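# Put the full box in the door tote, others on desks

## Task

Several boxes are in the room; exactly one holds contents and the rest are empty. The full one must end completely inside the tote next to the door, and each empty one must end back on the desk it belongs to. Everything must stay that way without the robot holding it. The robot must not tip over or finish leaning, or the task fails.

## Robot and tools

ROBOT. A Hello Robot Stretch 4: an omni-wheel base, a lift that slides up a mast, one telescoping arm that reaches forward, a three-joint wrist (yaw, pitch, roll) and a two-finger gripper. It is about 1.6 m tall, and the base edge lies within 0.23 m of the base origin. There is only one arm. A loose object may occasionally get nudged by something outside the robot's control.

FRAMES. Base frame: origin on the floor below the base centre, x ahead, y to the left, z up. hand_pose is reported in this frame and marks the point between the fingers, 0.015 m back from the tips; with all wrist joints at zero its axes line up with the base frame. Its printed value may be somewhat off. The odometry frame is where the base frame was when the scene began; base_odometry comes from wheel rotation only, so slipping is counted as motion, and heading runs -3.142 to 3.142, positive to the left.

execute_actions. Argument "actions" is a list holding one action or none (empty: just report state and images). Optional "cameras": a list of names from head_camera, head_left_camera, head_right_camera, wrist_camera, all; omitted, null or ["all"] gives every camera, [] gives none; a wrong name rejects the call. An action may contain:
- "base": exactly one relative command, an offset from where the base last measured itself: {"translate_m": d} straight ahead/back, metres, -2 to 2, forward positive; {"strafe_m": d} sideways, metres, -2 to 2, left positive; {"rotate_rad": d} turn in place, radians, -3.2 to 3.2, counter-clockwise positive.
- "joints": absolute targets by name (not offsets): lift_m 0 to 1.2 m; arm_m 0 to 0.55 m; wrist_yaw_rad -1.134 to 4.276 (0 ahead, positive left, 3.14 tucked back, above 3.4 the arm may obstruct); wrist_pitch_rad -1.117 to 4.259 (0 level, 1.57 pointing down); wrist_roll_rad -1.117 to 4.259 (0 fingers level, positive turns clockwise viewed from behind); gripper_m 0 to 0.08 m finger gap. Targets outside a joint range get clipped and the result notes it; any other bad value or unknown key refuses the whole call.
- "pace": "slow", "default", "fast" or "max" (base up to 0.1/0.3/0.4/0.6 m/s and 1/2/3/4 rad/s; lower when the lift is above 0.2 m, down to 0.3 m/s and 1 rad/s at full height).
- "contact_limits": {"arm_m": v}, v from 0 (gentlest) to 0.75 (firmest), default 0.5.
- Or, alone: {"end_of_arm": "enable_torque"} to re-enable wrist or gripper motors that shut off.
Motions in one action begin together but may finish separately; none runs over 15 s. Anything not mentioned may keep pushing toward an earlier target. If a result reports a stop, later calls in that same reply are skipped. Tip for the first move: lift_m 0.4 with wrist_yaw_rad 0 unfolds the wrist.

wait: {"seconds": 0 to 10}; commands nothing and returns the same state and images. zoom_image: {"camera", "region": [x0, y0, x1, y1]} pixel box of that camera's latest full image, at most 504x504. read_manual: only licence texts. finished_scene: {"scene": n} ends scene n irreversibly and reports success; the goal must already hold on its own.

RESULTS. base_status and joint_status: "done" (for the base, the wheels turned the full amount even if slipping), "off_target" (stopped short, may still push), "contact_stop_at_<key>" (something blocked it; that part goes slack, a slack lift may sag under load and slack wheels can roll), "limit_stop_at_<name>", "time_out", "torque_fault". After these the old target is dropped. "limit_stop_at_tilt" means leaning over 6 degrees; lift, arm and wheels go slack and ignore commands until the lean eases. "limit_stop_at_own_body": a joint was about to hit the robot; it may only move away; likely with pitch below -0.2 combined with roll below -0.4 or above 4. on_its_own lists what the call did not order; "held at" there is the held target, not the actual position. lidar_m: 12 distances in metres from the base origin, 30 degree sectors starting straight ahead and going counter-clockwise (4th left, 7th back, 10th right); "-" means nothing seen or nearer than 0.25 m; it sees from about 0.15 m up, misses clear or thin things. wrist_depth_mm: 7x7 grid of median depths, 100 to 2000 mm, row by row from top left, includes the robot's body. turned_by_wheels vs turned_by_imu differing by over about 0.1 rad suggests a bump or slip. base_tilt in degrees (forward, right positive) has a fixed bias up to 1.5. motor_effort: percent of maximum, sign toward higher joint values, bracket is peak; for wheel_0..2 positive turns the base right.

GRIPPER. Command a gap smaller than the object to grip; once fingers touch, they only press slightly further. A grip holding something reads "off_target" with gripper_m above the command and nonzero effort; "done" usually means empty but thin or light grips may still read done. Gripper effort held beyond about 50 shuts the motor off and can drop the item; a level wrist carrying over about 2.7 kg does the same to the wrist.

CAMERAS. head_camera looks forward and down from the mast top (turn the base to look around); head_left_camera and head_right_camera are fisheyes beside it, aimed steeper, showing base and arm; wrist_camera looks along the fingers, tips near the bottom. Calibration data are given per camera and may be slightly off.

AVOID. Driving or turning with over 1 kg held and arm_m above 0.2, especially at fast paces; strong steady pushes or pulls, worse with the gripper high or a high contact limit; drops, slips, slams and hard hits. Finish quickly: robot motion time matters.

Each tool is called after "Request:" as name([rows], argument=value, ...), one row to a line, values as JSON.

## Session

Request:
execute_actions(actions=[])

Scene clock: 0.00 s.
base_odometry: x=+0.000 y=+0.000 heading=+0.000 (m, m, rad; odometry frame)
turned_by_wheels: +0.000 (rad since the last result)
turned_by_imu: +0.000 (rad since the last result)
base_tilt: forward=-1.1 right=-0.7 (deg)
lidar_m: 1.04 0.84 0.84 0.98 1.34 1.33 1.04 0.87 0.86 0.97 1.63 1.11
base_status: not commanded
joint_positions: lift_m=+0.272 arm_m=-0.001 wrist_yaw_rad=+3.159 wrist_pitch_rad=+0.015 wrist_roll_rad=+0.008 gripper_m=+0.040
joint_status: not commanded
motor_effort: lift_m=+19 arm_m=-1 wrist_yaw_rad=+0 wrist_pitch_rad=-8 wrist_roll_rad=-2 gripper_m=+0 wheel_0=+0 wheel_1=+0 wheel_2=+0 (%)
hand_pose: x=-0.0443 y=+0.0838 z=+0.4474 quat_wxyz=(-0.009, -0.008, +0.004, +1.000) (m; base frame)
wrist_depth_mm: - - 138 1336 1808 - 1708 / - 106 138 1366 1756 - 1756 / - 116 141 1397 1756 1618 1430 / 168 144 1042 1397 1863 1983 1756 / 214 976 1138 1430 1863 1983 1756 / 214 931 114 1366 134 1397 1430 / - - - - - - 1118
pictures: head_camera, head_left_camera, head_right_camera, wrist_camera
camera_calibration (this result's frames):
wrist_camera: T_world_to_cam=[[-0.0610867, 0.997184, 0.0435026, -0.103713], [0.0434249, 0.0461978, -0.997988, 0.495534], [-0.997187, -0.0590747, -0.0461247, 0.134293], [0, 0, 0, 1]] pos_world=[0.106062, 0.0884612, 0.505243]
Images, in order (width x height): head_camera 420x560, head_left_camera 420x672, head_right_camera 420x672, wrist_camera 616x392.

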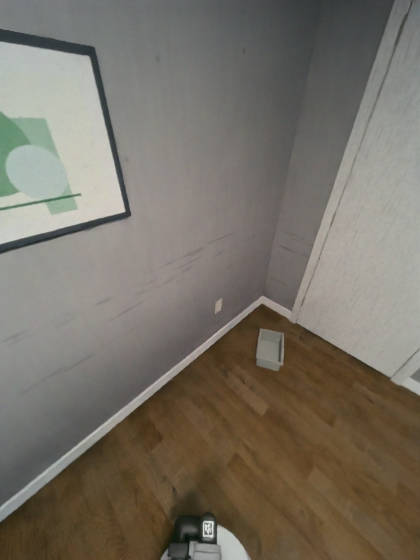

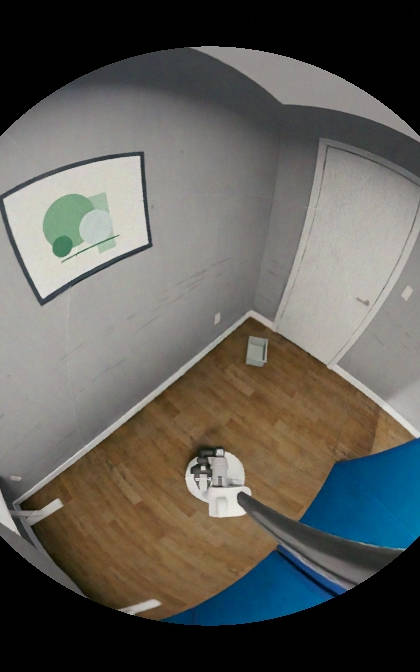

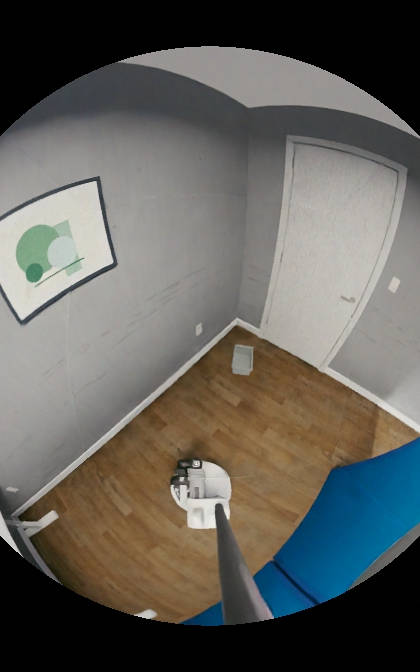

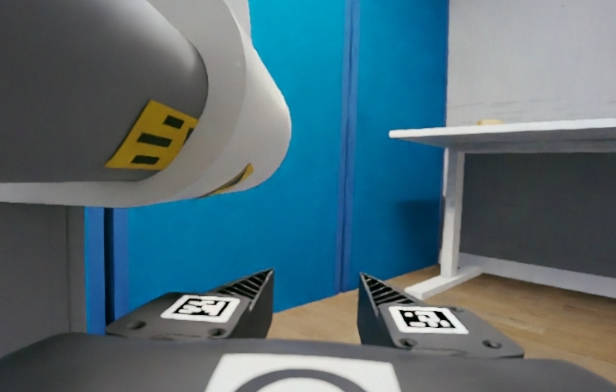

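Request:
execute_actions([
  {"base":{"rotate_rad":2.38},"joints":{"lift_m":0.92,"wrist_yaw_rad":1.57,"gripper_m":0.08},"pace":"fast"},
], cameras=["head_camera"])

Request:
zoom_image(camera="head_camera", region=[100, 200, 360, 340])

Scene clock: 11.40 s.
base_odometry: x=+0.000 y=+0.000 heading=+2.380 (m, m, rad; odometry frame)
turned_by_wheels: +2.380 (rad since the last result)
turned_by_imu: +2.379 (rad since the last result)
base_tilt: forward=-1.0 right=-0.8 (deg)
lidar_m: 1.33 1.25 0.90 0.85 0.90 1.72 1.62 1.12 0.89 0.85 0.87 1.21
base_status: done
joint_positions: lift_m=+0.920 arm_m=-0.001 wrist_yaw_rad=+1.570 wrist_pitch_rad=+0.015 wrist_roll_rad=+0.008 gripper_m=+0.080
joint_status: all done
motor_effort: lift_m=+21(23) arm_m=-1(1) wrist_yaw_rad=-2(8) wrist_pitch_rad=-8(8) wrist_roll_rad=-2(1) gripper_m=+3(2) wheel_0=+1(8) wheel_1=+2(8) wheel_2=+2(9) (%)
hand_pose: x=+0.2575 y=+0.2126 z=+1.0948 quat_wxyz=(+0.707, -0.002, +0.008, +0.707) (m; base frame)
wrist_depth_mm: 809 798 809 788 788 788 778 / 809 809 820 809 798 798 788 / 820 809 809 809 809 798 788 / 831 831 842 820 809 809 798 / 831 842 831 831 809 809 809 / 866 110 151 831 831 111 809 / - - - - - - -
pictures: head_camera
Images, in order (width x height): head_camera 420x560.

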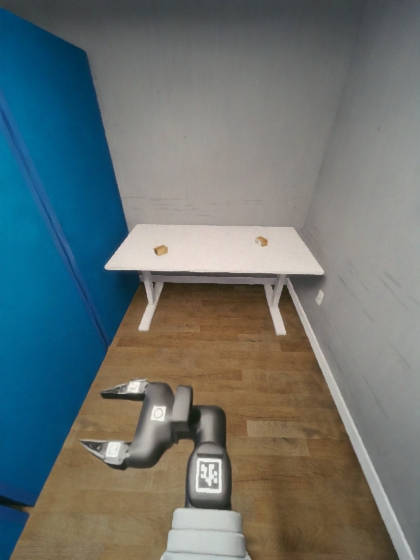

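Region (100, 200, 360, 340) of head_camera's 420x560 image, scaled by 1.938, with more detail than that image has; it fills the top 271 rows of this view, and the rest is white.

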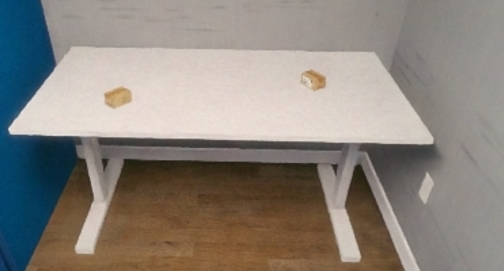

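Request:
execute_actions([
  {"base":{"translate_m":1.05},"joints":{"wrist_pitch_rad":1.57,"wrist_roll_rad":-0.5},"pace":"max"},
], cameras=["head_camera"])

Request:
execute_actions([
  {"base":{"strafe_m":0.45},"joints":{"arm_m":0.28},"pace":"max"},
], cameras=["wrist_camera"])

Scene clock: 22.63 s.
base_odometry: x=-0.760 y=+0.724 heading=+2.380 (m, m, rad; odometry frame)
turned_by_wheels: +0.000 (rad since the last result)
turned_by_imu: +0.000 (rad since the last result)
base_tilt: forward=-1.0 right=-0.7 (deg)
lidar_m: 0.28 0.29 0.41 0.88 0.91 1.25 2.42 1.23 0.88 0.84 0.39 0.30
base_status: done
joint_positions: lift_m=+0.920 arm_m=-0.001 wrist_yaw_rad=+1.570 wrist_pitch_rad=+1.570 wrist_roll_rad=-0.500 gripper_m=+0.080
joint_status: all done
motor_effort: lift_m=+21(21) arm_m=-1(2) wrist_yaw_rad=-1(0) wrist_pitch_rad=+0(9) wrist_roll_rad=-2(6) gripper_m=+2(2) wheel_0=-1(8) wheel_1=+0(7) wheel_2=+0(10) (%)
hand_pose: x=+0.2573 y=+0.0001 z=+0.8854 quat_wxyz=(+0.361, -0.608, +0.361, +0.608) (m; base frame)
wrist_depth_mm: 1060 1042 1025 1025 1008 307 306 / 1060 1060 831 1025 1008 309 307 / 459 831 831 831 1025 310 307 / 1060 1060 831 1042 315 314 312 / 1078 1078 1060 1060 317 315 312 / 1098 110 150 345 320 111 312 / - - - - - - -
pictures: head_camera
Images, in order (width x height): head_camera 420x560.

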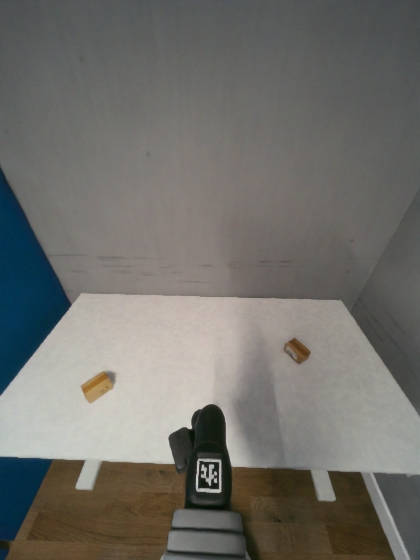

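Scene clock: 25.13 s.
base_odometry: x=-1.071 y=+0.399 heading=+2.380 (m, m, rad; odometry frame)
turned_by_wheels: +0.000 (rad since the last result)
turned_by_imu: +0.002 (rad since the last result)
base_tilt: forward=-1.0 right=-0.8 (deg)
lidar_m: 0.26 0.29 0.38 0.42 0.44 0.62 1.65 1.86 1.36 1.18 0.41 0.29
base_status: done
joint_positions: lift_m=+0.920 arm_m=+0.279 wrist_yaw_rad=+1.570 wrist_pitch_rad=+1.570 wrist_roll_rad=-0.500 gripper_m=+0.080
joint_status: all done
motor_effort: lift_m=+20(21) arm_m=+5(4) wrist_yaw_rad=-1(0) wrist_pitch_rad=-2(2) wrist_roll_rad=-2(3) gripper_m=+2(3) wheel_0=+0(9) wheel_1=-1(8) wheel_2=-1(2) (%)
hand_pose: x=+0.5375 y=+0.0001 z=+0.8854 quat_wxyz=(+0.361, -0.608, +0.361, +0.608) (m; base frame)
wrist_depth_mm: 1060 320 314 312 309 306 303 / 842 320 319 312 310 307 303 / 1060 322 319 315 312 310 306 / 325 324 270 315 314 312 307 / 329 325 272 317 317 314 312 / 330 110 151 320 319 111 312 / - - - - - - -
pictures: wrist_camera
camera_calibration (this result's frames):
wrist_camera: T_world_to_cam=[[0.850978, 0.523436, -0.0430215, -0.417344], [0.524755, -0.850775, 0.0285505, -0.256258], [-0.0216572, -0.0468716, -0.998666, 1.04874], [0, 0, 0, 1]] pos_world=[0.512336, 0.0495915, 1.03671]
Images, in order (width x height): wrist_camera 616x392.

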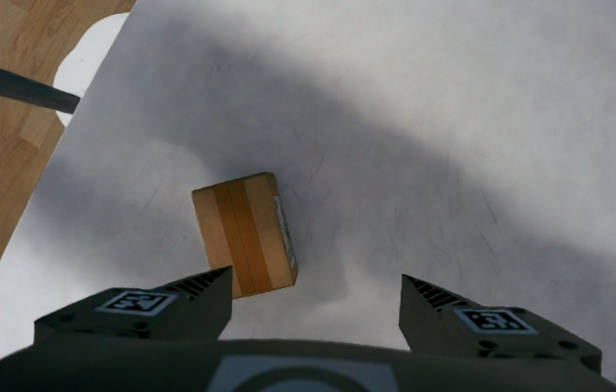

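Request:
execute_actions([
  {"base":{"strafe_m":-0.014},"joints":{"arm_m":0.221,"lift_m":0.835,"wrist_roll_rad":-0.72},"pace":"fast"},
], cameras=["wrist_camera"])

Scene clock: 29.53 s.
base_odometry: x=-1.061 y=+0.409 heading=+2.380 (m, m, rad; odometry frame)
turned_by_wheels: +0.000 (rad since the last result)
turned_by_imu: +0.000 (rad since the last result)
base_tilt: forward=-1.0 right=-0.8 (deg)
lidar_m: 0.26 0.29 0.37 0.43 0.46 0.63 1.73 1.81 1.34 1.17 0.40 0.29
base_status: done
joint_positions: lift_m=+0.835 arm_m=+0.222 wrist_yaw_rad=+1.570 wrist_pitch_rad=+1.570 wrist_roll_rad=-0.720 gripper_m=+0.080
joint_status: all done
motor_effort: lift_m=+17(20) arm_m=-5(6) wrist_yaw_rad=+0(0) wrist_pitch_rad=+0(2) wrist_roll_rad=-3(5) gripper_m=+1(2) wheel_0=-1(8) wheel_1=+2(7) wheel_2=+0(2) (%)
hand_pose: x=+0.4802 y=+0.0001 z=+0.8007 quat_wxyz=(+0.292, -0.644, +0.292, +0.644) (m; base frame)
wrist_depth_mm: 647 234 231 229 227 224 222 / 976 233 233 230 229 226 224 / 237 236 233 231 229 227 225 / 239 237 235 232 230 228 228 / 241 239 236 183 232 230 228 / 241 110 150 185 183 111 229 / - - - - - - -
pictures: wrist_camera
camera_calibration (this result's frames):
wrist_camera: T_world_to_cam=[[0.716358, 0.696411, -0.0429358, -0.307634], [0.69765, -0.715865, 0.0286767, -0.30689], [-0.0107655, -0.050497, -0.998666, 0.95763], [0, 0, 0, 1]] pos_world=[0.444788, 0.0429056, 0.951945]
Images, in order (width x height): wrist_camera 616x392.

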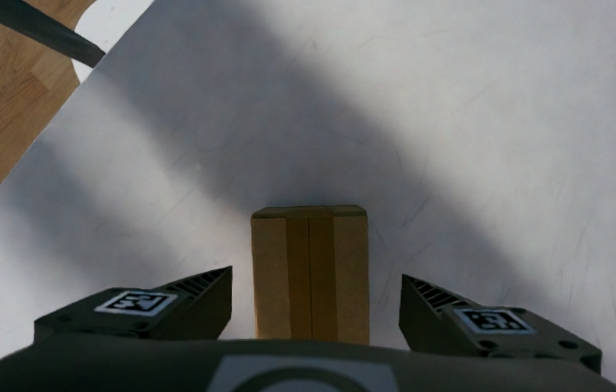

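Request:
execute_actions([
  {"joints":{"lift_m":0.783,"arm_m":0.216}},
], cameras=[])

Request:
execute_actions([
  {"joints":{"gripper_m":0.03}},
], cameras=[])

Request:
execute_actions([
  {"joints":{"lift_m":0.81},"pace":"fast"},
], cameras=[])

Request:
execute_actions([
  {"joints":{"wrist_pitch_rad":0.6}},
], cameras=[])

Request:
wait(seconds=0.3)

Scene clock: 35.40 s.
base_odometry: x=-1.061 y=+0.409 heading=+2.380 (m, m, rad; odometry frame)
turned_by_wheels: +0.000 (rad since the last result)
turned_by_imu: +0.000 (rad since the last result)
base_tilt: forward=-1.1 right=-0.8 (deg)
lidar_m: 0.28 0.28 0.38 0.44 0.47 0.65 1.73 1.83 1.34 1.18 0.40 0.29
base_status: not commanded
joint_positions: lift_m=+0.783 arm_m=+0.217 wrist_yaw_rad=+1.570 wrist_pitch_rad=+1.570 wrist_roll_rad=-0.720 gripper_m=+0.080
joint_status: all done
motor_effort: lift_m=+17(17) arm_m=-5(4) wrist_yaw_rad=+1(1) wrist_pitch_rad=-1(0) wrist_roll_rad=-3(3) gripper_m=+2(1) wheel_0=-1(1) wheel_1=+1(2) wheel_2=+0(0) (%)
hand_pose: x=+0.4752 y=+0.0001 z=+0.7487 quat_wxyz=(+0.292, -0.644, +0.292, +0.644) (m; base frame)
wrist_depth_mm: 182 181 179 178 176 174 - / 183 182 180 179 177 175 174 / 184 183 181 180 178 176 175 / 185 184 182 181 179 177 176 / 187 185 182 131 179 178 177 / 188 110 133 132 131 111 - / - - - - - - -
pictures: none
No camera images: the call's "cameras" was empty. Leave "cameras" out to get every camera's image.

Scene clock: 36.40 s.
base_odometry: x=-1.061 y=+0.409 heading=+2.380 (m, m, rad; odometry frame)
turned_by_wheels: +0.000 (rad since the last result)
turned_by_imu: +0.000 (rad since the last result)
base_tilt: forward=-1.1 right=-0.8 (deg)
lidar_m: 0.25 0.29 0.40 0.43 0.44 0.63 1.72 1.84 1.32 1.19 0.41 0.29
base_status: not commanded
joint_positions: lift_m=+0.783 arm_m=+0.217 wrist_yaw_rad=+1.570 wrist_pitch_rad=+1.570 wrist_roll_rad=-0.720 gripper_m=+0.060
joint_status: gripper_m off_target (ended at +0.060, target +0.030)
on_its_own: gripper_m is held at +0.054, not at your +0.030, by its contact guard: the fingers met something
motor_effort: lift_m=+17(17) arm_m=-5(5) wrist_yaw_rad=+0(1) wrist_pitch_rad=-2(2) wrist_roll_rad=-3(3) gripper_m=-40(53) wheel_0=-1(1) wheel_1=+1(1) wheel_2=-1(1) (%)
hand_pose: x=+0.4752 y=+0.0001 z=+0.7487 quat_wxyz=(+0.292, -0.644, +0.292, +0.644) (m; base frame)
wrist_depth_mm: 182 181 180 177 176 175 - / 183 181 180 178 177 175 174 / 184 182 181 180 178 176 175 / 185 183 182 181 179 177 176 / 186 185 183 131 179 178 177 / 189 185 132 132 131 179 178 / - - - - - - -
pictures: none
No camera images: the call's "cameras" was empty. Leave "cameras" out to get every camera's image.

Scene clock: 37.13 s.
base_odometry: x=-1.061 y=+0.409 heading=+2.380 (m, m, rad; odometry frame)
turned_by_wheels: +0.000 (rad since the last result)
turned_by_imu: +0.000 (rad since the last result)
base_tilt: forward=-1.0 right=-0.8 (deg)
lidar_m: 0.26 0.27 0.39 0.43 0.46 0.63 1.72 1.86 1.35 1.18 0.42 0.30
base_status: not commanded
joint_positions: lift_m=+0.810 arm_m=+0.217 wrist_yaw_rad=+1.570 wrist_pitch_rad=+1.570 wrist_roll_rad=-0.720 gripper_m=+0.060
joint_status: all done
on_its_own: gripper_m is held at +0.054, not at your +0.030, by its contact guard: the fingers met something
motor_effort: lift_m=+21(22) arm_m=-5(5) wrist_yaw_rad=+0(1) wrist_pitch_rad=+0(2) wrist_roll_rad=-3(3) gripper_m=-41(41) wheel_0=-1(1) wheel_1=+1(1) wheel_2=-1(0) (%)
hand_pose: x=+0.4752 y=+0.0001 z=+0.7754 quat_wxyz=(+0.292, -0.644, +0.292, +0.644) (m; base frame)
wrist_depth_mm: 615 207 205 204 202 200 199 / 211 208 206 205 204 202 200 / 213 210 208 206 204 202 200 / 212 211 210 207 205 204 202 / 214 212 211 131 206 205 203 / 216 212 133 132 131 205 204 / - - - - - - -
pictures: none
No camera images: the call's "cameras" was empty. Leave "cameras" out to get every camera's image.

Scene clock: 38.27 s.
base_odometry: x=-1.061 y=+0.409 heading=+2.380 (m, m, rad; odometry frame)
turned_by_wheels: +0.000 (rad since the last result)
turned_by_imu: +0.000 (rad since the last result)
base_tilt: forward=-1.1 right=-0.9 (deg)
lidar_m: 0.26 0.29 0.38 0.43 0.46 0.62 1.73 1.83 1.34 1.19 0.41 0.29
base_status: not commanded
joint_positions: lift_m=+0.810 arm_m=+0.217 wrist_yaw_rad=+1.570 wrist_pitch_rad=+0.603 wrist_roll_rad=-0.720 gripper_m=+0.060
joint_status: all done
on_its_own: gripper_m is held at +0.054, not at your +0.030, by its contact guard: the fingers met something
motor_effort: lift_m=+21(21) arm_m=-5(5) wrist_yaw_rad=+1(2) wrist_pitch_rad=-9(11) wrist_roll_rad=-2(2) gripper_m=-40(41) wheel_0=-1(1) wheel_1=+2(1) wheel_2=+0(0) (%)
hand_pose: x=+0.4753 y=+0.1751 z=+0.8675 quat_wxyz=(+0.558, -0.434, -0.041, +0.706) (m; base frame)
wrist_depth_mm: 549 488 430 384 349 317 297 / 603 530 459 410 370 336 312 / 683 364 500 445 402 359 330 / 267 304 362 484 433 387 353 / 243 276 300 131 439 415 377 / 224 240 133 132 131 427 407 / - - - - - - -
pictures: none
No camera images: the call's "cameras" was empty. Leave "cameras" out to get every camera's image.

Scene clock: 38.57 s.
base_odometry: x=-1.061 y=+0.409 heading=+2.380 (m, m, rad; odometry frame)
turned_by_wheels: +0.000 (rad since the last result)
turned_by_imu: +0.000 (rad since the last result)
base_tilt: forward=-0.9 right=-0.7 (deg)
lidar_m: 0.27 0.27 0.39 0.44 0.46 0.63 1.74 1.82 1.34 1.20 0.39 0.29
base_status: not commanded
joint_positions: lift_m=+0.810 arm_m=+0.217 wrist_yaw_rad=+1.570 wrist_pitch_rad=+0.603 wrist_roll_rad=-0.720 gripper_m=+0.060
joint_status: all done
on_its_own: gripper_m is held at +0.054, not at your +0.030, by its contact guard: the fingers met something
motor_effort: lift_m=+21(21) arm_m=-5(5) wrist_yaw_rad=+1(2) wrist_pitch_rad=-10(11) wrist_roll_rad=-3(2) gripper_m=-40(41) wheel_0=-1(1) wheel_1=+1(1) wheel_2=+0(0) (%)
hand_pose: x=+0.4753 y=+0.1751 z=+0.8675 quat_wxyz=(+0.558, -0.434, -0.041, +0.706) (m; base frame)
wrist_depth_mm: 549 488 430 387 347 317 294 / 615 530 462 413 368 336 314 / 676 364 496 449 402 359 330 / 267 304 362 484 430 387 353 / 243 277 301 131 436 415 382 / 223 240 132 132 131 421 404 / - - - - - - -
wait: 0.30 s; at rest by 0.27 s
pictures: head_camera, head_left_camera, head_right_camera, wrist_camera
camera_calibration (this result's frames):
wrist_camera: T_world_to_cam=[[0.716077, 0.430286, 0.549625, -0.890534], [0.697949, -0.43002, -0.57267, 0.291364], [-0.0100618, 0.793686, -0.608245, 0.546282], [0, 0, 0, 1]] pos_world=[0.43983, 0.0749003, 0.988588]
Images, in order (width x height): head_camera 420x560, head_left_camera 420x672, head_right_camera 420x672, wrist_camera 616x392.

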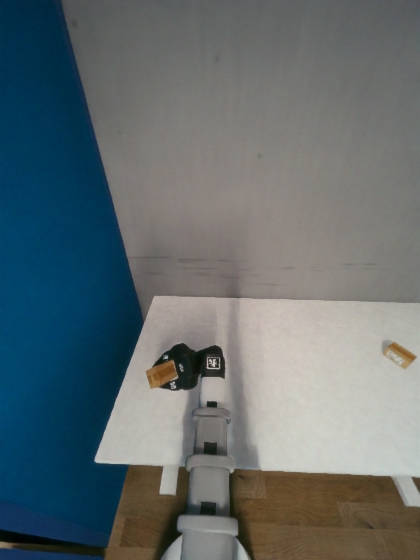

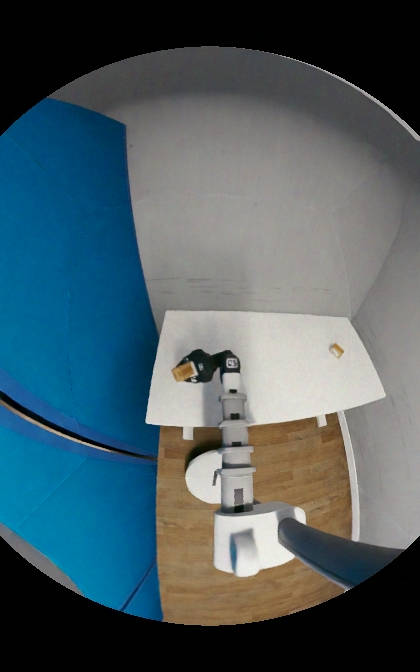

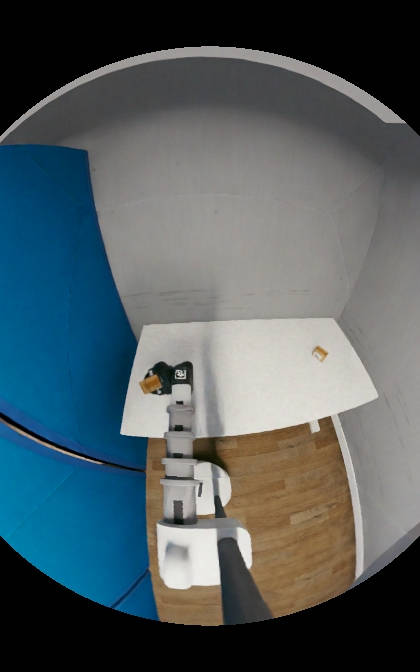

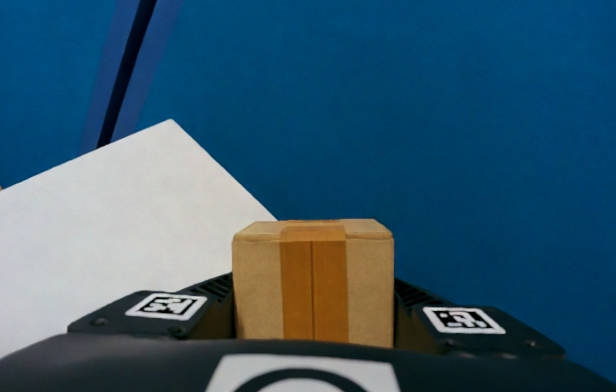

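Request:
execute_actions([
  {"joints":{"wrist_pitch_rad":1.57}},
], cameras=[])

Request:
execute_actions([
  {"joints":{"lift_m":0.785}},
], cameras=[])

Request:
execute_actions([
  {"joints":{"gripper_m":0.08}},
], cameras=[])

Request:
execute_actions([
  {"joints":{"lift_m":0.85},"pace":"max"},
], cameras=[])

Request:
execute_actions([
  {"base":{"strafe_m":-0.8},"joints":{"arm_m":0.407,"lift_m":0.88,"wrist_roll_rad":0.7},"pace":"max"},
], cameras=["wrist_camera"])

Scene clock: 48.60 s.
base_odometry: x=-1.061 y=+0.409 heading=+2.380 (m, m, rad; odometry frame)
turned_by_wheels: +0.000 (rad since the last result)
turned_by_imu: +0.000 (rad since the last result)
base_tilt: forward=-1.0 right=-0.8 (deg)
lidar_m: 0.26 0.28 0.38 0.43 0.45 0.61 1.72 1.85 1.35 1.19 0.39 0.30
base_status: not commanded
joint_positions: lift_m=+0.810 arm_m=+0.217 wrist_yaw_rad=+1.570 wrist_pitch_rad=+1.570 wrist_roll_rad=-0.720 gripper_m=+0.060
joint_status: all done
on_its_own: gripper_m is held at +0.054, not at your +0.030, by its contact guard: the fingers met something
motor_effort: lift_m=+21(21) arm_m=-5(5) wrist_yaw_rad=-1(1) wrist_pitch_rad=+0(7) wrist_roll_rad=-3(3) gripper_m=-41(40) wheel_0=-1(1) wheel_1=+1(1) wheel_2=+0(1) (%)
hand_pose: x=+0.4752 y=+0.0001 z=+0.7754 quat_wxyz=(+0.292, -0.644, +0.292, +0.644) (m; base frame)
wrist_depth_mm: 609 207 206 204 202 200 199 / 212 209 207 205 203 201 200 / 212 210 208 206 204 203 201 / 213 211 210 207 206 204 202 / 214 212 209 132 206 204 204 / 216 212 132 132 131 205 204 / - - - - - - -
pictures: none
No camera images: the call's "cameras" was empty. Leave "cameras" out to get every camera's image.

Scene clock: 49.47 s.
base_odometry: x=-1.061 y=+0.409 heading=+2.380 (m, m, rad; odometry frame)
turned_by_wheels: +0.000 (rad since the last result)
turned_by_imu: +0.000 (rad since the last result)
base_tilt: forward=-1.0 right=-0.9 (deg)
lidar_m: 0.27 0.29 0.38 0.43 0.45 0.62 1.76 1.85 1.33 1.20 0.40 0.29
base_status: not commanded
joint_positions: lift_m=+0.785 arm_m=+0.217 wrist_yaw_rad=+1.570 wrist_pitch_rad=+1.570 wrist_roll_rad=-0.720 gripper_m=+0.060
joint_status: all done
on_its_own: gripper_m is held at +0.054, not at your +0.030, by its contact guard: the fingers met something
motor_effort: lift_m=+17(20) arm_m=-5(5) wrist_yaw_rad=+0(0) wrist_pitch_rad=+0(0) wrist_roll_rad=-3(3) gripper_m=-40(41) wheel_0=-1(1) wheel_1=+1(1) wheel_2=+0(1) (%)
hand_pose: x=+0.4752 y=+0.0001 z=+0.7507 quat_wxyz=(+0.292, -0.644, +0.292, +0.644) (m; base frame)
wrist_depth_mm: 185 183 181 179 178 176 - / 186 183 182 180 179 177 176 / 186 185 183 182 180 178 177 / 187 186 184 182 181 179 178 / 189 187 185 131 181 180 179 / 190 187 133 132 131 180 180 / - - - - - - -
pictures: none
No camera images: the call's "cameras" was empty. Leave "cameras" out to get every camera's image.

Scene clock: 50.40 s.
base_odometry: x=-1.061 y=+0.409 heading=+2.380 (m, m, rad; odometry frame)
turned_by_wheels: +0.000 (rad since the last result)
turned_by_imu: +0.000 (rad since the last result)
base_tilt: forward=-1.1 right=-0.8 (deg)
lidar_m: 0.25 0.29 0.39 0.43 0.46 0.64 1.72 1.85 1.34 1.19 0.39 0.30
base_status: not commanded
joint_positions: lift_m=+0.785 arm_m=+0.217 wrist_yaw_rad=+1.570 wrist_pitch_rad=+1.570 wrist_roll_rad=-0.720 gripper_m=+0.080
joint_status: all done
motor_effort: lift_m=+17(17) arm_m=-5(5) wrist_yaw_rad=-1(1) wrist_pitch_rad=+0(1) wrist_roll_rad=-3(2) gripper_m=+2(39) wheel_0=-1(1) wheel_1=+1(1) wheel_2=-1(0) (%)
hand_pose: x=+0.4752 y=+0.0001 z=+0.7507 quat_wxyz=(+0.292, -0.644, +0.292, +0.644) (m; base frame)
wrist_depth_mm: 185 183 181 179 179 176 - / 185 183 182 180 179 177 176 / 186 185 183 182 180 178 177 / 187 186 185 182 181 179 179 / 189 186 185 133 140 180 179 / 190 110 135 134 133 111 - / - - - - - - -
pictures: none
No camera images: the call's "cameras" was empty. Leave "cameras" out to get every camera's image.

Scene clock: 51.20 s.
base_odometry: x=-1.061 y=+0.409 heading=+2.380 (m, m, rad; odometry frame)
turned_by_wheels: +0.000 (rad since the last result)
turned_by_imu: +0.000 (rad since the last result)
base_tilt: forward=-1.0 right=-0.8 (deg)
lidar_m: 0.26 0.30 0.39 0.43 0.45 0.62 1.74 1.81 1.34 1.18 0.40 0.29
base_status: not commanded
joint_positions: lift_m=+0.850 arm_m=+0.217 wrist_yaw_rad=+1.570 wrist_pitch_rad=+1.570 wrist_roll_rad=-0.720 gripper_m=+0.080
joint_status: all done
motor_effort: lift_m=+20(23) arm_m=-5(5) wrist_yaw_rad=-1(0) wrist_pitch_rad=-1(1) wrist_roll_rad=-2(2) gripper_m=+2(1) wheel_0=-1(1) wheel_1=+1(1) wheel_2=-1(1) (%)
hand_pose: x=+0.4752 y=+0.0001 z=+0.8154 quat_wxyz=(+0.292, -0.644, +0.292, +0.644) (m; base frame)
wrist_depth_mm: 615 759 247 243 241 238 237 / 976 249 246 244 242 239 238 / 976 251 248 246 244 243 240 / 253 251 249 247 246 242 241 / 256 254 250 200 246 243 243 / 257 110 151 200 198 111 243 / - - - - - - -
pictures: none
No camera images: the call's "cameras" was empty. Leave "cameras" out to get every camera's image.

Scene clock: 54.50 s.
base_odometry: x=-0.509 y=+0.988 heading=+2.380 (m, m, rad; odometry frame)
turned_by_wheels: +0.000 (rad since the last result)
turned_by_imu: -0.002 (rad since the last result)
base_tilt: forward=-1.1 right=-0.8 (deg)
lidar_m: 0.26 0.30 0.42 1.07 1.28 1.75 2.04 0.70 0.49 0.48 0.42 0.29
base_status: done
joint_positions: lift_m=+0.880 arm_m=+0.406 wrist_yaw_rad=+1.570 wrist_pitch_rad=+1.570 wrist_roll_rad=+0.700 gripper_m=+0.080
joint_status: all done
motor_effort: lift_m=+20(23) arm_m=+5(7) wrist_yaw_rad=+0(1) wrist_pitch_rad=-1(1) wrist_roll_rad=-1(4) gripper_m=+2(1) wheel_0=-1(8) wheel_1=+2(11) wheel_2=-1(1) (%)
hand_pose: x=+0.6645 y=+0.0001 z=+0.8455 quat_wxyz=(+0.641, -0.298, +0.641, +0.298) (m; base frame)
wrist_depth_mm: 282 278 274 271 268 265 262 / 286 281 278 273 271 265 264 / 286 282 278 274 272 268 264 / 287 285 282 274 272 270 267 / 291 287 282 228 273 271 268 / 293 110 151 229 228 111 271 / - - - - - - -
pictures: wrist_camera
camera_calibration (this result's frames):
wrist_camera: T_world_to_cam=[[0.796585, -0.602936, -0.0438203, -0.49022], [-0.60227, -0.797781, 0.0285501, 0.427132], [-0.0521729, 0.00364903, -0.998631, 1.03182], [0, 0, 0, 1]] pos_world=[0.701584, 0.0414216, 0.996733]
Images, in order (width x height): wrist_camera 616x392.

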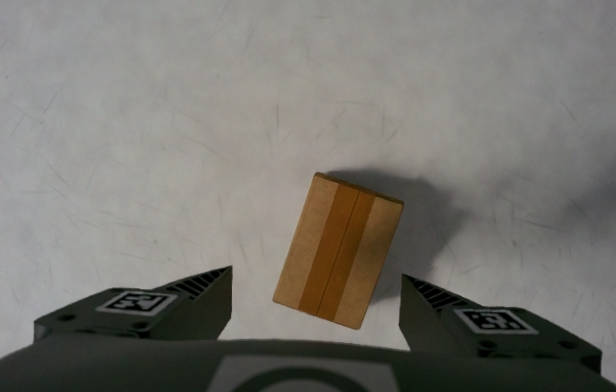

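Request:
execute_actions([
  {"joints":{"arm_m":0.427,"lift_m":0.835,"wrist_roll_rad":1.035},"pace":"fast"},
], cameras=["wrist_camera"])

Scene clock: 59.10 s.
base_odometry: x=-0.509 y=+0.988 heading=+2.380 (m, m, rad; odometry frame)
turned_by_wheels: +0.000 (rad since the last result)
turned_by_imu: +0.000 (rad since the last result)
base_tilt: forward=-1.1 right=-0.8 (deg)
lidar_m: 0.27 0.30 0.41 1.07 1.31 1.73 2.07 0.71 0.51 0.47 0.43 0.31
base_status: not commanded
joint_positions: lift_m=+0.835 arm_m=+0.426 wrist_yaw_rad=+1.570 wrist_pitch_rad=+1.570 wrist_roll_rad=+1.035 gripper_m=+0.080
joint_status: all done
motor_effort: lift_m=+17(19) arm_m=+5(4) wrist_yaw_rad=-1(1) wrist_pitch_rad=-2(2) wrist_roll_rad=+0(3) gripper_m=+1(1) wheel_0=-1(1) wheel_1=+2(3) wheel_2=-1(0) (%)
hand_pose: x=+0.6845 y=+0.0001 z=+0.8007 quat_wxyz=(+0.682, -0.187, +0.682, +0.187) (m; base frame)
wrist_depth_mm: 236 233 229 227 223 220 218 / 238 236 232 227 224 223 220 / 238 236 233 230 227 224 220 / 241 238 234 230 228 225 224 / 244 240 236 183 229 227 224 / 245 110 151 185 182 111 227 / - - - - - - -
pictures: wrist_camera
camera_calibration (this result's frames):
wrist_camera: T_world_to_cam=[[0.554087, -0.831296, -0.0439871, -0.34198], [-0.831056, -0.555447, 0.028727, 0.596899], [-0.0483131, 0.0206385, -0.998619, 0.985474], [0, 0, 0, 1]] pos_world=[0.733154, 0.0269206, 0.951923]
Images, in order (width x height): wrist_camera 616x392.

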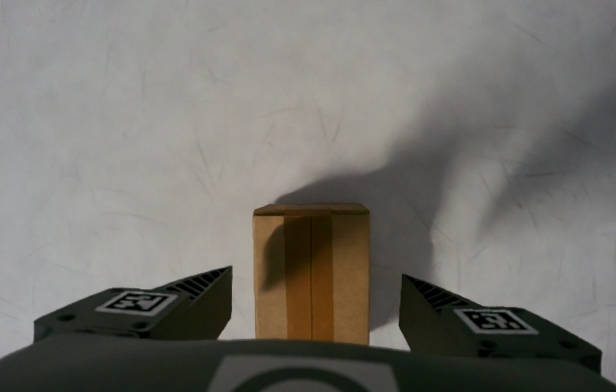

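Request:
execute_actions([
  {"joints":{"lift_m":0.783,"arm_m":0.42}},
], cameras=[])

Request:
execute_actions([
  {"joints":{"gripper_m":0.03}},
], cameras=[])

Request:
execute_actions([
  {"joints":{"lift_m":0.81},"pace":"fast"},
], cameras=[])

Request:
execute_actions([
  {"joints":{"wrist_pitch_rad":0.6}},
], cameras=[])

Scene clock: 64.27 s.
base_odometry: x=-0.509 y=+0.988 heading=+2.380 (m, m, rad; odometry frame)
turned_by_wheels: +0.000 (rad since the last result)
turned_by_imu: +0.000 (rad since the last result)
base_tilt: forward=-0.9 right=-0.8 (deg)
lidar_m: 0.28 0.28 0.41 1.07 1.27 1.74 2.04 0.73 0.51 0.47 0.42 0.31
base_status: not commanded
joint_positions: lift_m=+0.783 arm_m=+0.421 wrist_yaw_rad=+1.570 wrist_pitch_rad=+1.570 wrist_roll_rad=+1.035 gripper_m=+0.080
joint_status: all done
motor_effort: lift_m=+17(16) arm_m=-5(7) wrist_yaw_rad=+1(1) wrist_pitch_rad=-2(1) wrist_roll_rad=+0(1) gripper_m=+2(3) wheel_0=-1(1) wheel_1=+2(2) wheel_2=-1(1) (%)
hand_pose: x=+0.6792 y=+0.0001 z=+0.7487 quat_wxyz=(+0.682, -0.187, +0.682, +0.187) (m; base frame)
wrist_depth_mm: 182 180 178 175 173 171 - / 184 181 179 177 175 172 170 / 186 183 180 178 176 173 172 / 187 185 182 178 176 174 173 / 189 186 183 130 177 176 174 / 190 110 132 131 130 111 - / - - - - - - -
pictures: none
No camera images: the call's "cameras" was empty. Leave "cameras" out to get every camera's image.

Scene clock: 65.27 s.
base_odometry: x=-0.509 y=+0.988 heading=+2.380 (m, m, rad; odometry frame)
turned_by_wheels: +0.000 (rad since the last result)
turned_by_imu: +0.000 (rad since the last result)
base_tilt: forward=-1.0 right=-0.7 (deg)
lidar_m: 0.28 0.29 0.41 1.07 1.29 1.72 2.05 0.72 0.50 0.46 0.42 0.29
base_status: not commanded
joint_positions: lift_m=+0.783 arm_m=+0.421 wrist_yaw_rad=+1.570 wrist_pitch_rad=+1.570 wrist_roll_rad=+1.035 gripper_m=+0.060
joint_status: gripper_m off_target (ended at +0.060, target +0.030)
on_its_own: gripper_m is held at +0.054, not at your +0.030, by its contact guard: the fingers met something
motor_effort: lift_m=+17(17) arm_m=-5(5) wrist_yaw_rad=-1(0) wrist_pitch_rad=-2(0) wrist_roll_rad=-1(0) gripper_m=-41(55) wheel_0=-1(1) wheel_1=+3(3) wheel_2=-1(1) (%)
hand_pose: x=+0.6792 y=+0.0001 z=+0.7487 quat_wxyz=(+0.682, -0.187, +0.682, +0.187) (m; base frame)
wrist_depth_mm: 182 181 179 176 174 171 - / 184 181 180 177 174 172 171 / 186 183 180 179 176 174 172 / 187 184 181 178 177 175 173 / 189 186 183 130 178 176 174 / 190 186 132 131 130 176 176 / - - - - - - -
pictures: none
No camera images: the call's "cameras" was empty. Leave "cameras" out to get every camera's image.

Scene clock: 66.00 s.
base_odometry: x=-0.509 y=+0.988 heading=+2.380 (m, m, rad; odometry frame)
turned_by_wheels: +0.000 (rad since the last result)
turned_by_imu: +0.000 (rad since the last result)
base_tilt: forward=-1.0 right=-0.8 (deg)
lidar_m: 0.28 0.29 0.40 1.09 1.29 1.76 2.06 0.70 0.49 0.48 0.43 0.29
base_status: not commanded
joint_positions: lift_m=+0.810 arm_m=+0.421 wrist_yaw_rad=+1.570 wrist_pitch_rad=+1.570 wrist_roll_rad=+1.035 gripper_m=+0.060
joint_status: all done
on_its_own: gripper_m is held at +0.054, not at your +0.030, by its contact guard: the fingers met something
motor_effort: lift_m=+21(22) arm_m=-5(5) wrist_yaw_rad=+0(0) wrist_pitch_rad=-2(1) wrist_roll_rad=+0(0) gripper_m=-40(40) wheel_0=-1(1) wheel_1=+3(3) wheel_2=+0(1) (%)
hand_pose: x=+0.6792 y=+0.0001 z=+0.7754 quat_wxyz=(+0.682, -0.187, +0.682, +0.187) (m; base frame)
wrist_depth_mm: 210 207 205 201 198 196 - / 212 209 206 204 200 198 196 / 213 210 208 204 202 200 197 / 216 212 209 205 204 201 198 / 217 213 211 130 204 203 200 / 219 214 132 131 130 202 202 / - - - - - - -
pictures: none
No camera images: the call's "cameras" was empty. Leave "cameras" out to get every camera's image.

Scene clock: 67.13 s.
base_odometry: x=-0.509 y=+0.988 heading=+2.380 (m, m, rad; odometry frame)
turned_by_wheels: +0.000 (rad since the last result)
turned_by_imu: +0.000 (rad since the last result)
base_tilt: forward=-1.0 right=-0.9 (deg)
lidar_m: 0.26 0.31 0.40 1.09 1.28 1.75 2.05 0.70 0.49 0.47 0.41 0.29
base_status: not commanded
joint_positions: lift_m=+0.810 arm_m=+0.421 wrist_yaw_rad=+1.570 wrist_pitch_rad=+0.603 wrist_roll_rad=+1.035 gripper_m=+0.060
joint_status: all done
on_its_own: gripper_m is held at +0.054, not at your +0.030, by its contact guard: the fingers met something
motor_effort: lift_m=+20(21) arm_m=-5(5) wrist_yaw_rad=+1(0) wrist_pitch_rad=-9(12) wrist_roll_rad=-1(0) gripper_m=-39(41) wheel_0=-1(1) wheel_1=+2(3) wheel_2=+0(0) (%)
hand_pose: x=+0.6793 y=+0.1751 z=+0.8675 quat_wxyz=(+0.691, +0.152, +0.516, +0.483) (m; base frame)
wrist_depth_mm: 904 991 1078 723 473 355 298 / 960 1042 1078 609 430 329 279 / 991 1078 831 525 389 304 259 / 1025 1118 691 427 340 281 244 / 1098 1160 580 130 293 260 229 / 1138 732 132 131 130 231 213 / - - - - - - -
pictures: none
No camera images: the call's "cameras" was empty. Leave "cameras" out to get every camera's image.

Request:
execute_actions([
  {"joints":{"wrist_pitch_rad":1.57}},
], cameras=[])

Request:
execute_actions([
  {"joints":{"lift_m":0.785}},
], cameras=[])

Request:
execute_actions([
  {"joints":{"gripper_m":0.08}},
], cameras=[])

Request:
execute_actions([
  {"joints":{"lift_m":0.85},"pace":"max"},
], cameras=[])

Request:
execute_actions([
  {"base":{"translate_m":-0.3},"joints":{"arm_m":0.0,"wrist_roll_rad":0},"pace":"max"},
], cameras=[])

Request:
execute_actions([
  {"base":{"rotate_rad":-0.42},"joints":{"lift_m":0.22},"pace":"max"},
], cameras=["head_left_camera"])

Scene clock: 78.97 s.
base_odometry: x=-0.509 y=+0.988 heading=+2.380 (m, m, rad; odometry frame)
turned_by_wheels: +0.000 (rad since the last result)
turned_by_imu: +0.000 (rad since the last result)
base_tilt: forward=-1.0 right=-0.8 (deg)
lidar_m: 0.28 0.30 0.40 1.08 1.27 1.75 2.04 0.70 0.48 0.47 0.43 0.31
base_status: not commanded
joint_positions: lift_m=+0.810 arm_m=+0.421 wrist_yaw_rad=+1.570 wrist_pitch_rad=+1.570 wrist_roll_rad=+1.035 gripper_m=+0.060
joint_status: all done
on_its_own: gripper_m is held at +0.054, not at your +0.030, by its contact guard: the fingers met something
motor_effort: lift_m=+21(21) arm_m=-5(5) wrist_yaw_rad=+0(1) wrist_pitch_rad=+0(8) wrist_roll_rad=+0(1) gripper_m=-40(40) wheel_0=-1(1) wheel_1=+2(2) wheel_2=-1(1) (%)
hand_pose: x=+0.6792 y=+0.0001 z=+0.7754 quat_wxyz=(+0.682, -0.187, +0.682, +0.187) (m; base frame)
wrist_depth_mm: 211 207 205 202 198 196 - / 211 208 206 204 200 198 196 / 213 210 208 204 202 199 197 / 215 212 209 204 203 200 198 / 216 213 210 130 204 202 200 / 218 213 132 131 130 202 202 / - - - - - - -
pictures: none
No camera images: the call's "cameras" was empty. Leave "cameras" out to get every camera's image.

Scene clock: 79.83 s.
base_odometry: x=-0.509 y=+0.988 heading=+2.380 (m, m, rad; odometry frame)
turned_by_wheels: +0.000 (rad since the last result)
turned_by_imu: +0.000 (rad since the last result)
base_tilt: forward=-1.1 right=-0.8 (deg)
lidar_m: 0.28 0.29 0.41 1.07 1.29 1.73 2.04 0.70 0.50 0.46 0.42 0.31
base_status: not commanded
joint_positions: lift_m=+0.785 arm_m=+0.421 wrist_yaw_rad=+1.570 wrist_pitch_rad=+1.570 wrist_roll_rad=+1.035 gripper_m=+0.060
joint_status: all done
on_its_own: gripper_m is held at +0.054, not at your +0.030, by its contact guard: the fingers met something
motor_effort: lift_m=+17(21) arm_m=-5(5) wrist_yaw_rad=-1(1) wrist_pitch_rad=+1(1) wrist_roll_rad=-1(1) gripper_m=-40(40) wheel_0=-2(1) wheel_1=+2(2) wheel_2=-1(1) (%)
hand_pose: x=+0.6792 y=+0.0001 z=+0.7507 quat_wxyz=(+0.682, -0.187, +0.682, +0.187) (m; base frame)
wrist_depth_mm: 185 182 180 178 176 173 - / 186 184 181 179 177 174 172 / 188 185 182 180 178 175 173 / 189 186 183 180 179 177 175 / 191 187 185 130 179 178 176 / 192 187 132 131 131 178 178 / - - - - - - -
pictures: none
No camera images: the call's "cameras" was empty. Leave "cameras" out to get every camera's image.

Scene clock: 80.77 s.
base_odometry: x=-0.509 y=+0.988 heading=+2.380 (m, m, rad; odometry frame)
turned_by_wheels: +0.000 (rad since the last result)
turned_by_imu: +0.000 (rad since the last result)
base_tilt: forward=-1.0 right=-0.9 (deg)
lidar_m: 0.27 0.29 0.43 1.08 1.29 1.74 2.06 0.71 0.50 0.47 0.42 0.29
base_status: not commanded
joint_positions: lift_m=+0.785 arm_m=+0.421 wrist_yaw_rad=+1.570 wrist_pitch_rad=+1.570 wrist_roll_rad=+1.035 gripper_m=+0.080
joint_status: all done
motor_effort: lift_m=+17(17) arm_m=-5(5) wrist_yaw_rad=+1(1) wrist_pitch_rad=-1(1) wrist_roll_rad=+0(1) gripper_m=+2(37) wheel_0=-1(1) wheel_1=+2(3) wheel_2=+0(1) (%)
hand_pose: x=+0.6792 y=+0.0001 z=+0.7507 quat_wxyz=(+0.682, -0.187, +0.682, +0.187) (m; base frame)
wrist_depth_mm: 185 182 180 178 175 173 - / 186 184 181 179 176 174 172 / 187 185 182 180 178 175 174 / 189 187 184 180 178 177 175 / 190 188 185 132 179 178 176 / 192 110 135 133 132 111 - / - - - - - - -
pictures: none
No camera images: the call's "cameras" was empty. Leave "cameras" out to get every camera's image.

Scene clock: 81.57 s.
base_odometry: x=-0.509 y=+0.988 heading=+2.380 (m, m, rad; odometry frame)
turned_by_wheels: +0.000 (rad since the last result)
turned_by_imu: +0.000 (rad since the last result)
base_tilt: forward=-0.9 right=-0.8 (deg)
lidar_m: 0.28 0.29 0.40 1.08 1.29 1.75 2.04 0.71 0.50 0.47 0.41 0.30
base_status: not commanded
joint_positions: lift_m=+0.850 arm_m=+0.421 wrist_yaw_rad=+1.570 wrist_pitch_rad=+1.570 wrist_roll_rad=+1.035 gripper_m=+0.080
joint_status: all done
motor_effort: lift_m=+20(23) arm_m=-5(5) wrist_yaw_rad=-2(0) wrist_pitch_rad=+0(0) wrist_roll_rad=+0(1) gripper_m=+1(2) wheel_0=-1(1) wheel_1=+2(2) wheel_2=+0(0) (%)
hand_pose: x=+0.6792 y=+0.0001 z=+0.8154 quat_wxyz=(+0.682, -0.187, +0.682, +0.187) (m; base frame)
wrist_depth_mm: 251 248 244 241 238 236 232 / 253 250 247 242 240 236 233 / 254 251 248 245 241 238 236 / 257 253 249 245 241 240 237 / 258 255 251 198 244 241 239 / 262 110 150 199 198 111 241 / - - - - - - -
pictures: none
No camera images: the call's "cameras" was empty. Leave "cameras" out to get every camera's image.

Scene clock: 83.73 s.
base_odometry: x=-0.292 y=+0.781 heading=+2.380 (m, m, rad; odometry frame)
turned_by_wheels: +0.000 (rad since the last result)
turned_by_imu: +0.000 (rad since the last result)
base_tilt: forward=-1.0 right=-0.8 (deg)
lidar_m: 0.57 0.60 0.82 1.23 1.30 1.73 1.73 0.71 0.51 0.48 0.51 0.61
base_status: done
joint_positions: lift_m=+0.850 arm_m=+0.001 wrist_yaw_rad=+1.570 wrist_pitch_rad=+1.570 wrist_roll_rad=+0.000 gripper_m=+0.080
joint_status: all done
motor_effort: lift_m=+20(20) arm_m=-5(6) wrist_yaw_rad=+0(0) wrist_pitch_rad=-2(0) wrist_roll_rad=-2(6) gripper_m=+2(2) wheel_0=+1(8) wheel_1=-1(5) wheel_2=-2(10) (%)
hand_pose: x=+0.2592 y=+0.0001 z=+0.8154 quat_wxyz=(+0.500, -0.500, +0.500, +0.500) (m; base frame)
wrist_depth_mm: 991 976 960 960 946 917 946 / 1008 976 976 960 946 946 931 / 991 991 759 960 946 960 946 / 1025 778 759 960 946 946 946 / 1008 768 768 991 960 960 946 / 415 110 150 991 960 111 917 / - - - - - - -
pictures: none
No camera images: the call's "cameras" was empty. Leave "cameras" out to get every camera's image.

Scene clock: 85.83 s.
base_odometry: x=-0.292 y=+0.781 heading=+1.960 (m, m, rad; odometry frame)
turned_by_wheels: -0.420 (rad since the last result)
turned_by_imu: -0.420 (rad since the last result)
base_tilt: forward=-0.9 right=-0.7 (deg)
lidar_m: 0.60 0.57 0.62 0.92 1.23 1.33 2.42 1.45 0.64 0.50 0.48 0.52
base_status: done
joint_positions: lift_m=+0.220 arm_m=+0.001 wrist_yaw_rad=+1.570 wrist_pitch_rad=+1.570 wrist_roll_rad=+0.000 gripper_m=+0.080
joint_status: all done
motor_effort: lift_m=+18(18) arm_m=-5(5) wrist_yaw_rad=-1(1) wrist_pitch_rad=-2(1) wrist_roll_rad=-3(3) gripper_m=+2(2) wheel_0=-1(5) wheel_1=+1(6) wheel_2=+1(5) (%)
hand_pose: x=+0.2591 y=+0.0001 z=+0.1857 quat_wxyz=(+0.500, -0.500, +0.500, +0.500) (m; base frame)
wrist_depth_mm: 135 204 336 332 330 325 324 / 131 177 338 336 332 329 324 / 131 140 286 340 334 329 327 / 130 140 229 340 336 332 329 / 131 139 200 342 334 334 330 / 131 110 151 343 340 111 330 / - - - - - - -
pictures: head_left_camera
Images, in order (width x height): head_left_camera 420x672.

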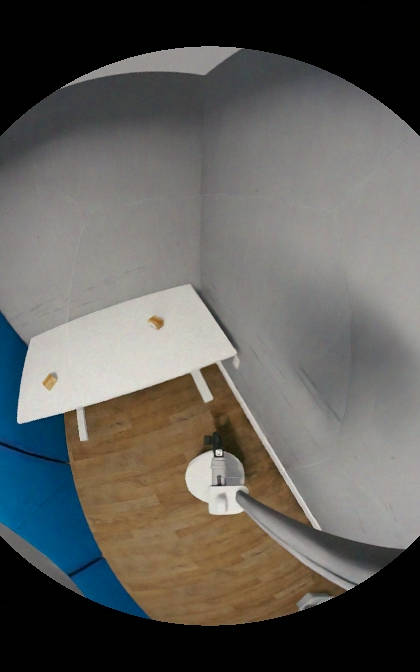

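Request:
execute_actions([
  {"base":{"translate_m":-2.0},"pace":"max"},
], cameras=[])

Request:
execute_actions([
  {"base":{"rotate_rad":1.99},"pace":"max"},
], cameras=["head_camera","head_right_camera"])

Scene clock: 99.00 s.
base_odometry: x=+0.467 y=-1.070 heading=+1.960 (m, m, rad; odometry frame)
turned_by_wheels: +0.000 (rad since the last result)
turned_by_imu: -0.001 (rad since the last result)
base_tilt: forward=-1.2 right=-0.7 (deg)
lidar_m: 2.08 1.16 0.56 0.59 1.62 0.77 0.58 0.57 0.58 0.89 0.78 1.43
base_status: done
joint_positions: lift_m=+0.220 arm_m=+0.001 wrist_yaw_rad=+1.570 wrist_pitch_rad=+1.570 wrist_roll_rad=+0.000 gripper_m=+0.080
joint_status: not commanded
motor_effort: lift_m=+18(18) arm_m=-5(5) wrist_yaw_rad=+0(0) wrist_pitch_rad=-1(2) wrist_roll_rad=-2(2) gripper_m=+2(2) wheel_0=+1(9) wheel_1=+0(7) wheel_2=-1(13) (%)
hand_pose: x=+0.2591 y=+0.0001 z=+0.1856 quat_wxyz=(+0.500, -0.500, +0.500, +0.500) (m; base frame)
wrist_depth_mm: 135 215 338 334 332 327 324 / 131 161 338 336 334 327 325 / 131 140 285 338 334 330 325 / 130 140 216 340 336 330 330 / 131 139 196 342 338 332 330 / 131 110 150 343 340 111 332 / - - - - - - -
pictures: none
No camera images: the call's "cameras" was empty. Leave "cameras" out to get every camera's image.

Scene clock: 100.70 s.
base_odometry: x=+0.467 y=-1.070 heading=-2.333 (m, m, rad; odometry frame)
turned_by_wheels: +1.990 (rad since the last result)
turned_by_imu: +1.990 (rad since the last result)
base_tilt: forward=-1.0 right=-0.8 (deg)
lidar_m: 2.40 0.84 0.62 0.56 0.56 0.79 0.86 1.38 1.88 1.64 0.56 0.54
base_status: done
joint_positions: lift_m=+0.220 arm_m=+0.001 wrist_yaw_rad=+1.570 wrist_pitch_rad=+1.570 wrist_roll_rad=+0.000 gripper_m=+0.080
joint_status: not commanded
motor_effort: lift_m=+19(19) arm_m=-5(5) wrist_yaw_rad=-1(1) wrist_pitch_rad=+0(2) wrist_roll_rad=-3(3) gripper_m=+1(2) wheel_0=+0(9) wheel_1=+1(11) wheel_2=+2(12) (%)
hand_pose: x=+0.2592 y=+0.0001 z=+0.1855 quat_wxyz=(+0.500, -0.500, +0.500, +0.500) (m; base frame)
wrist_depth_mm: 135 195 338 332 329 325 324 / 131 179 338 334 332 329 325 / 131 140 285 338 332 329 325 / 130 140 207 340 336 332 329 / 130 139 193 342 336 334 329 / 131 110 151 342 338 111 334 / - - - - - - -
pictures: head_camera, head_right_camera
Images, in order (width x height): head_camera 420x560, head_right_camera 420x672.

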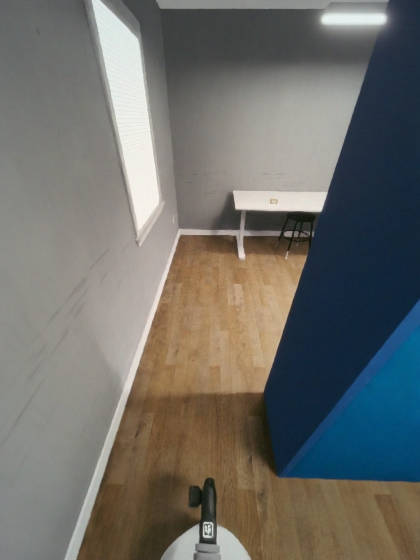

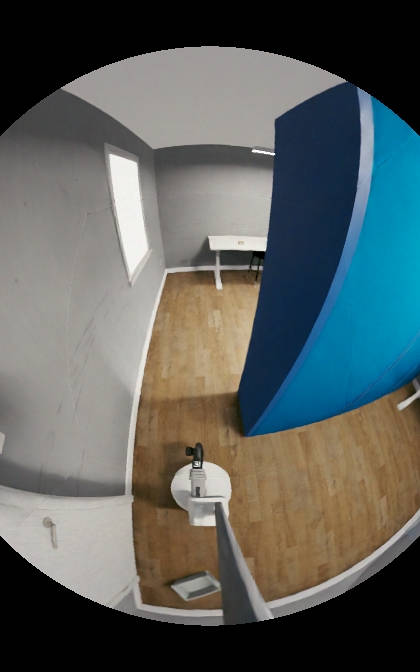

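Request:
execute_actions([
  {"base":{"translate_m":1.6},"pace":"max"},
], cameras=["head_camera","head_right_camera"])

Scene clock: 109.33 s.
base_odometry: x=-0.637 y=-2.228 heading=-2.333 (m, m, rad; odometry frame)
turned_by_wheels: +0.000 (rad since the last result)
turned_by_imu: +0.002 (rad since the last result)
base_tilt: forward=-0.9 right=-0.8 (deg)
lidar_m: 1.04 0.83 0.60 0.56 0.64 0.86 2.31 0.82 1.04 2.36 1.48 1.07
base_status: done
joint_positions: lift_m=+0.220 arm_m=+0.001 wrist_yaw_rad=+1.570 wrist_pitch_rad=+1.570 wrist_roll_rad=+0.000 gripper_m=+0.080
joint_status: not commanded
motor_effort: lift_m=+19(19) arm_m=-5(5) wrist_yaw_rad=+0(2) wrist_pitch_rad=-2(2) wrist_roll_rad=-2(3) gripper_m=+2(1) wheel_0=-2(8) wheel_1=-1(8) wheel_2=+1(14) (%)
hand_pose: x=+0.2591 y=+0.0001 z=+0.1855 quat_wxyz=(+0.500, -0.500, +0.500, +0.500) (m; base frame)
wrist_depth_mm: 134 208 336 332 332 327 322 / 131 166 338 334 332 325 325 / 130 140 285 334 334 329 325 / 130 140 211 338 336 332 327 / 130 139 198 340 336 334 330 / 131 110 150 343 340 111 332 / - - - - - - -
pictures: head_camera, head_right_camera
Images, in order (width x height): head_camera 420x560, head_right_camera 420x672.

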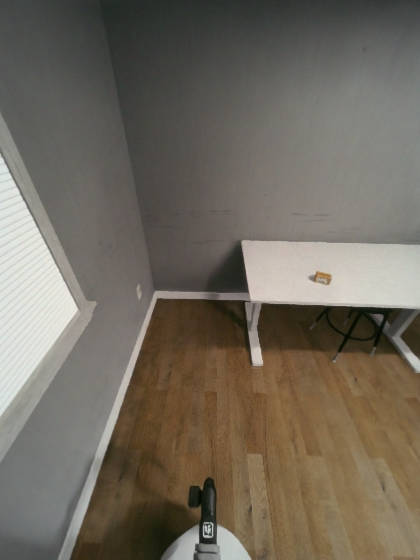

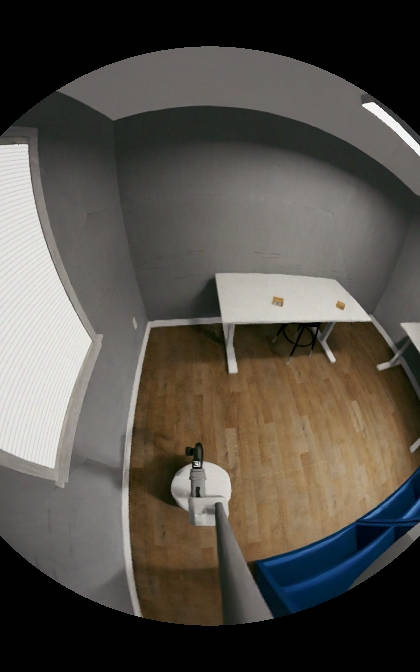

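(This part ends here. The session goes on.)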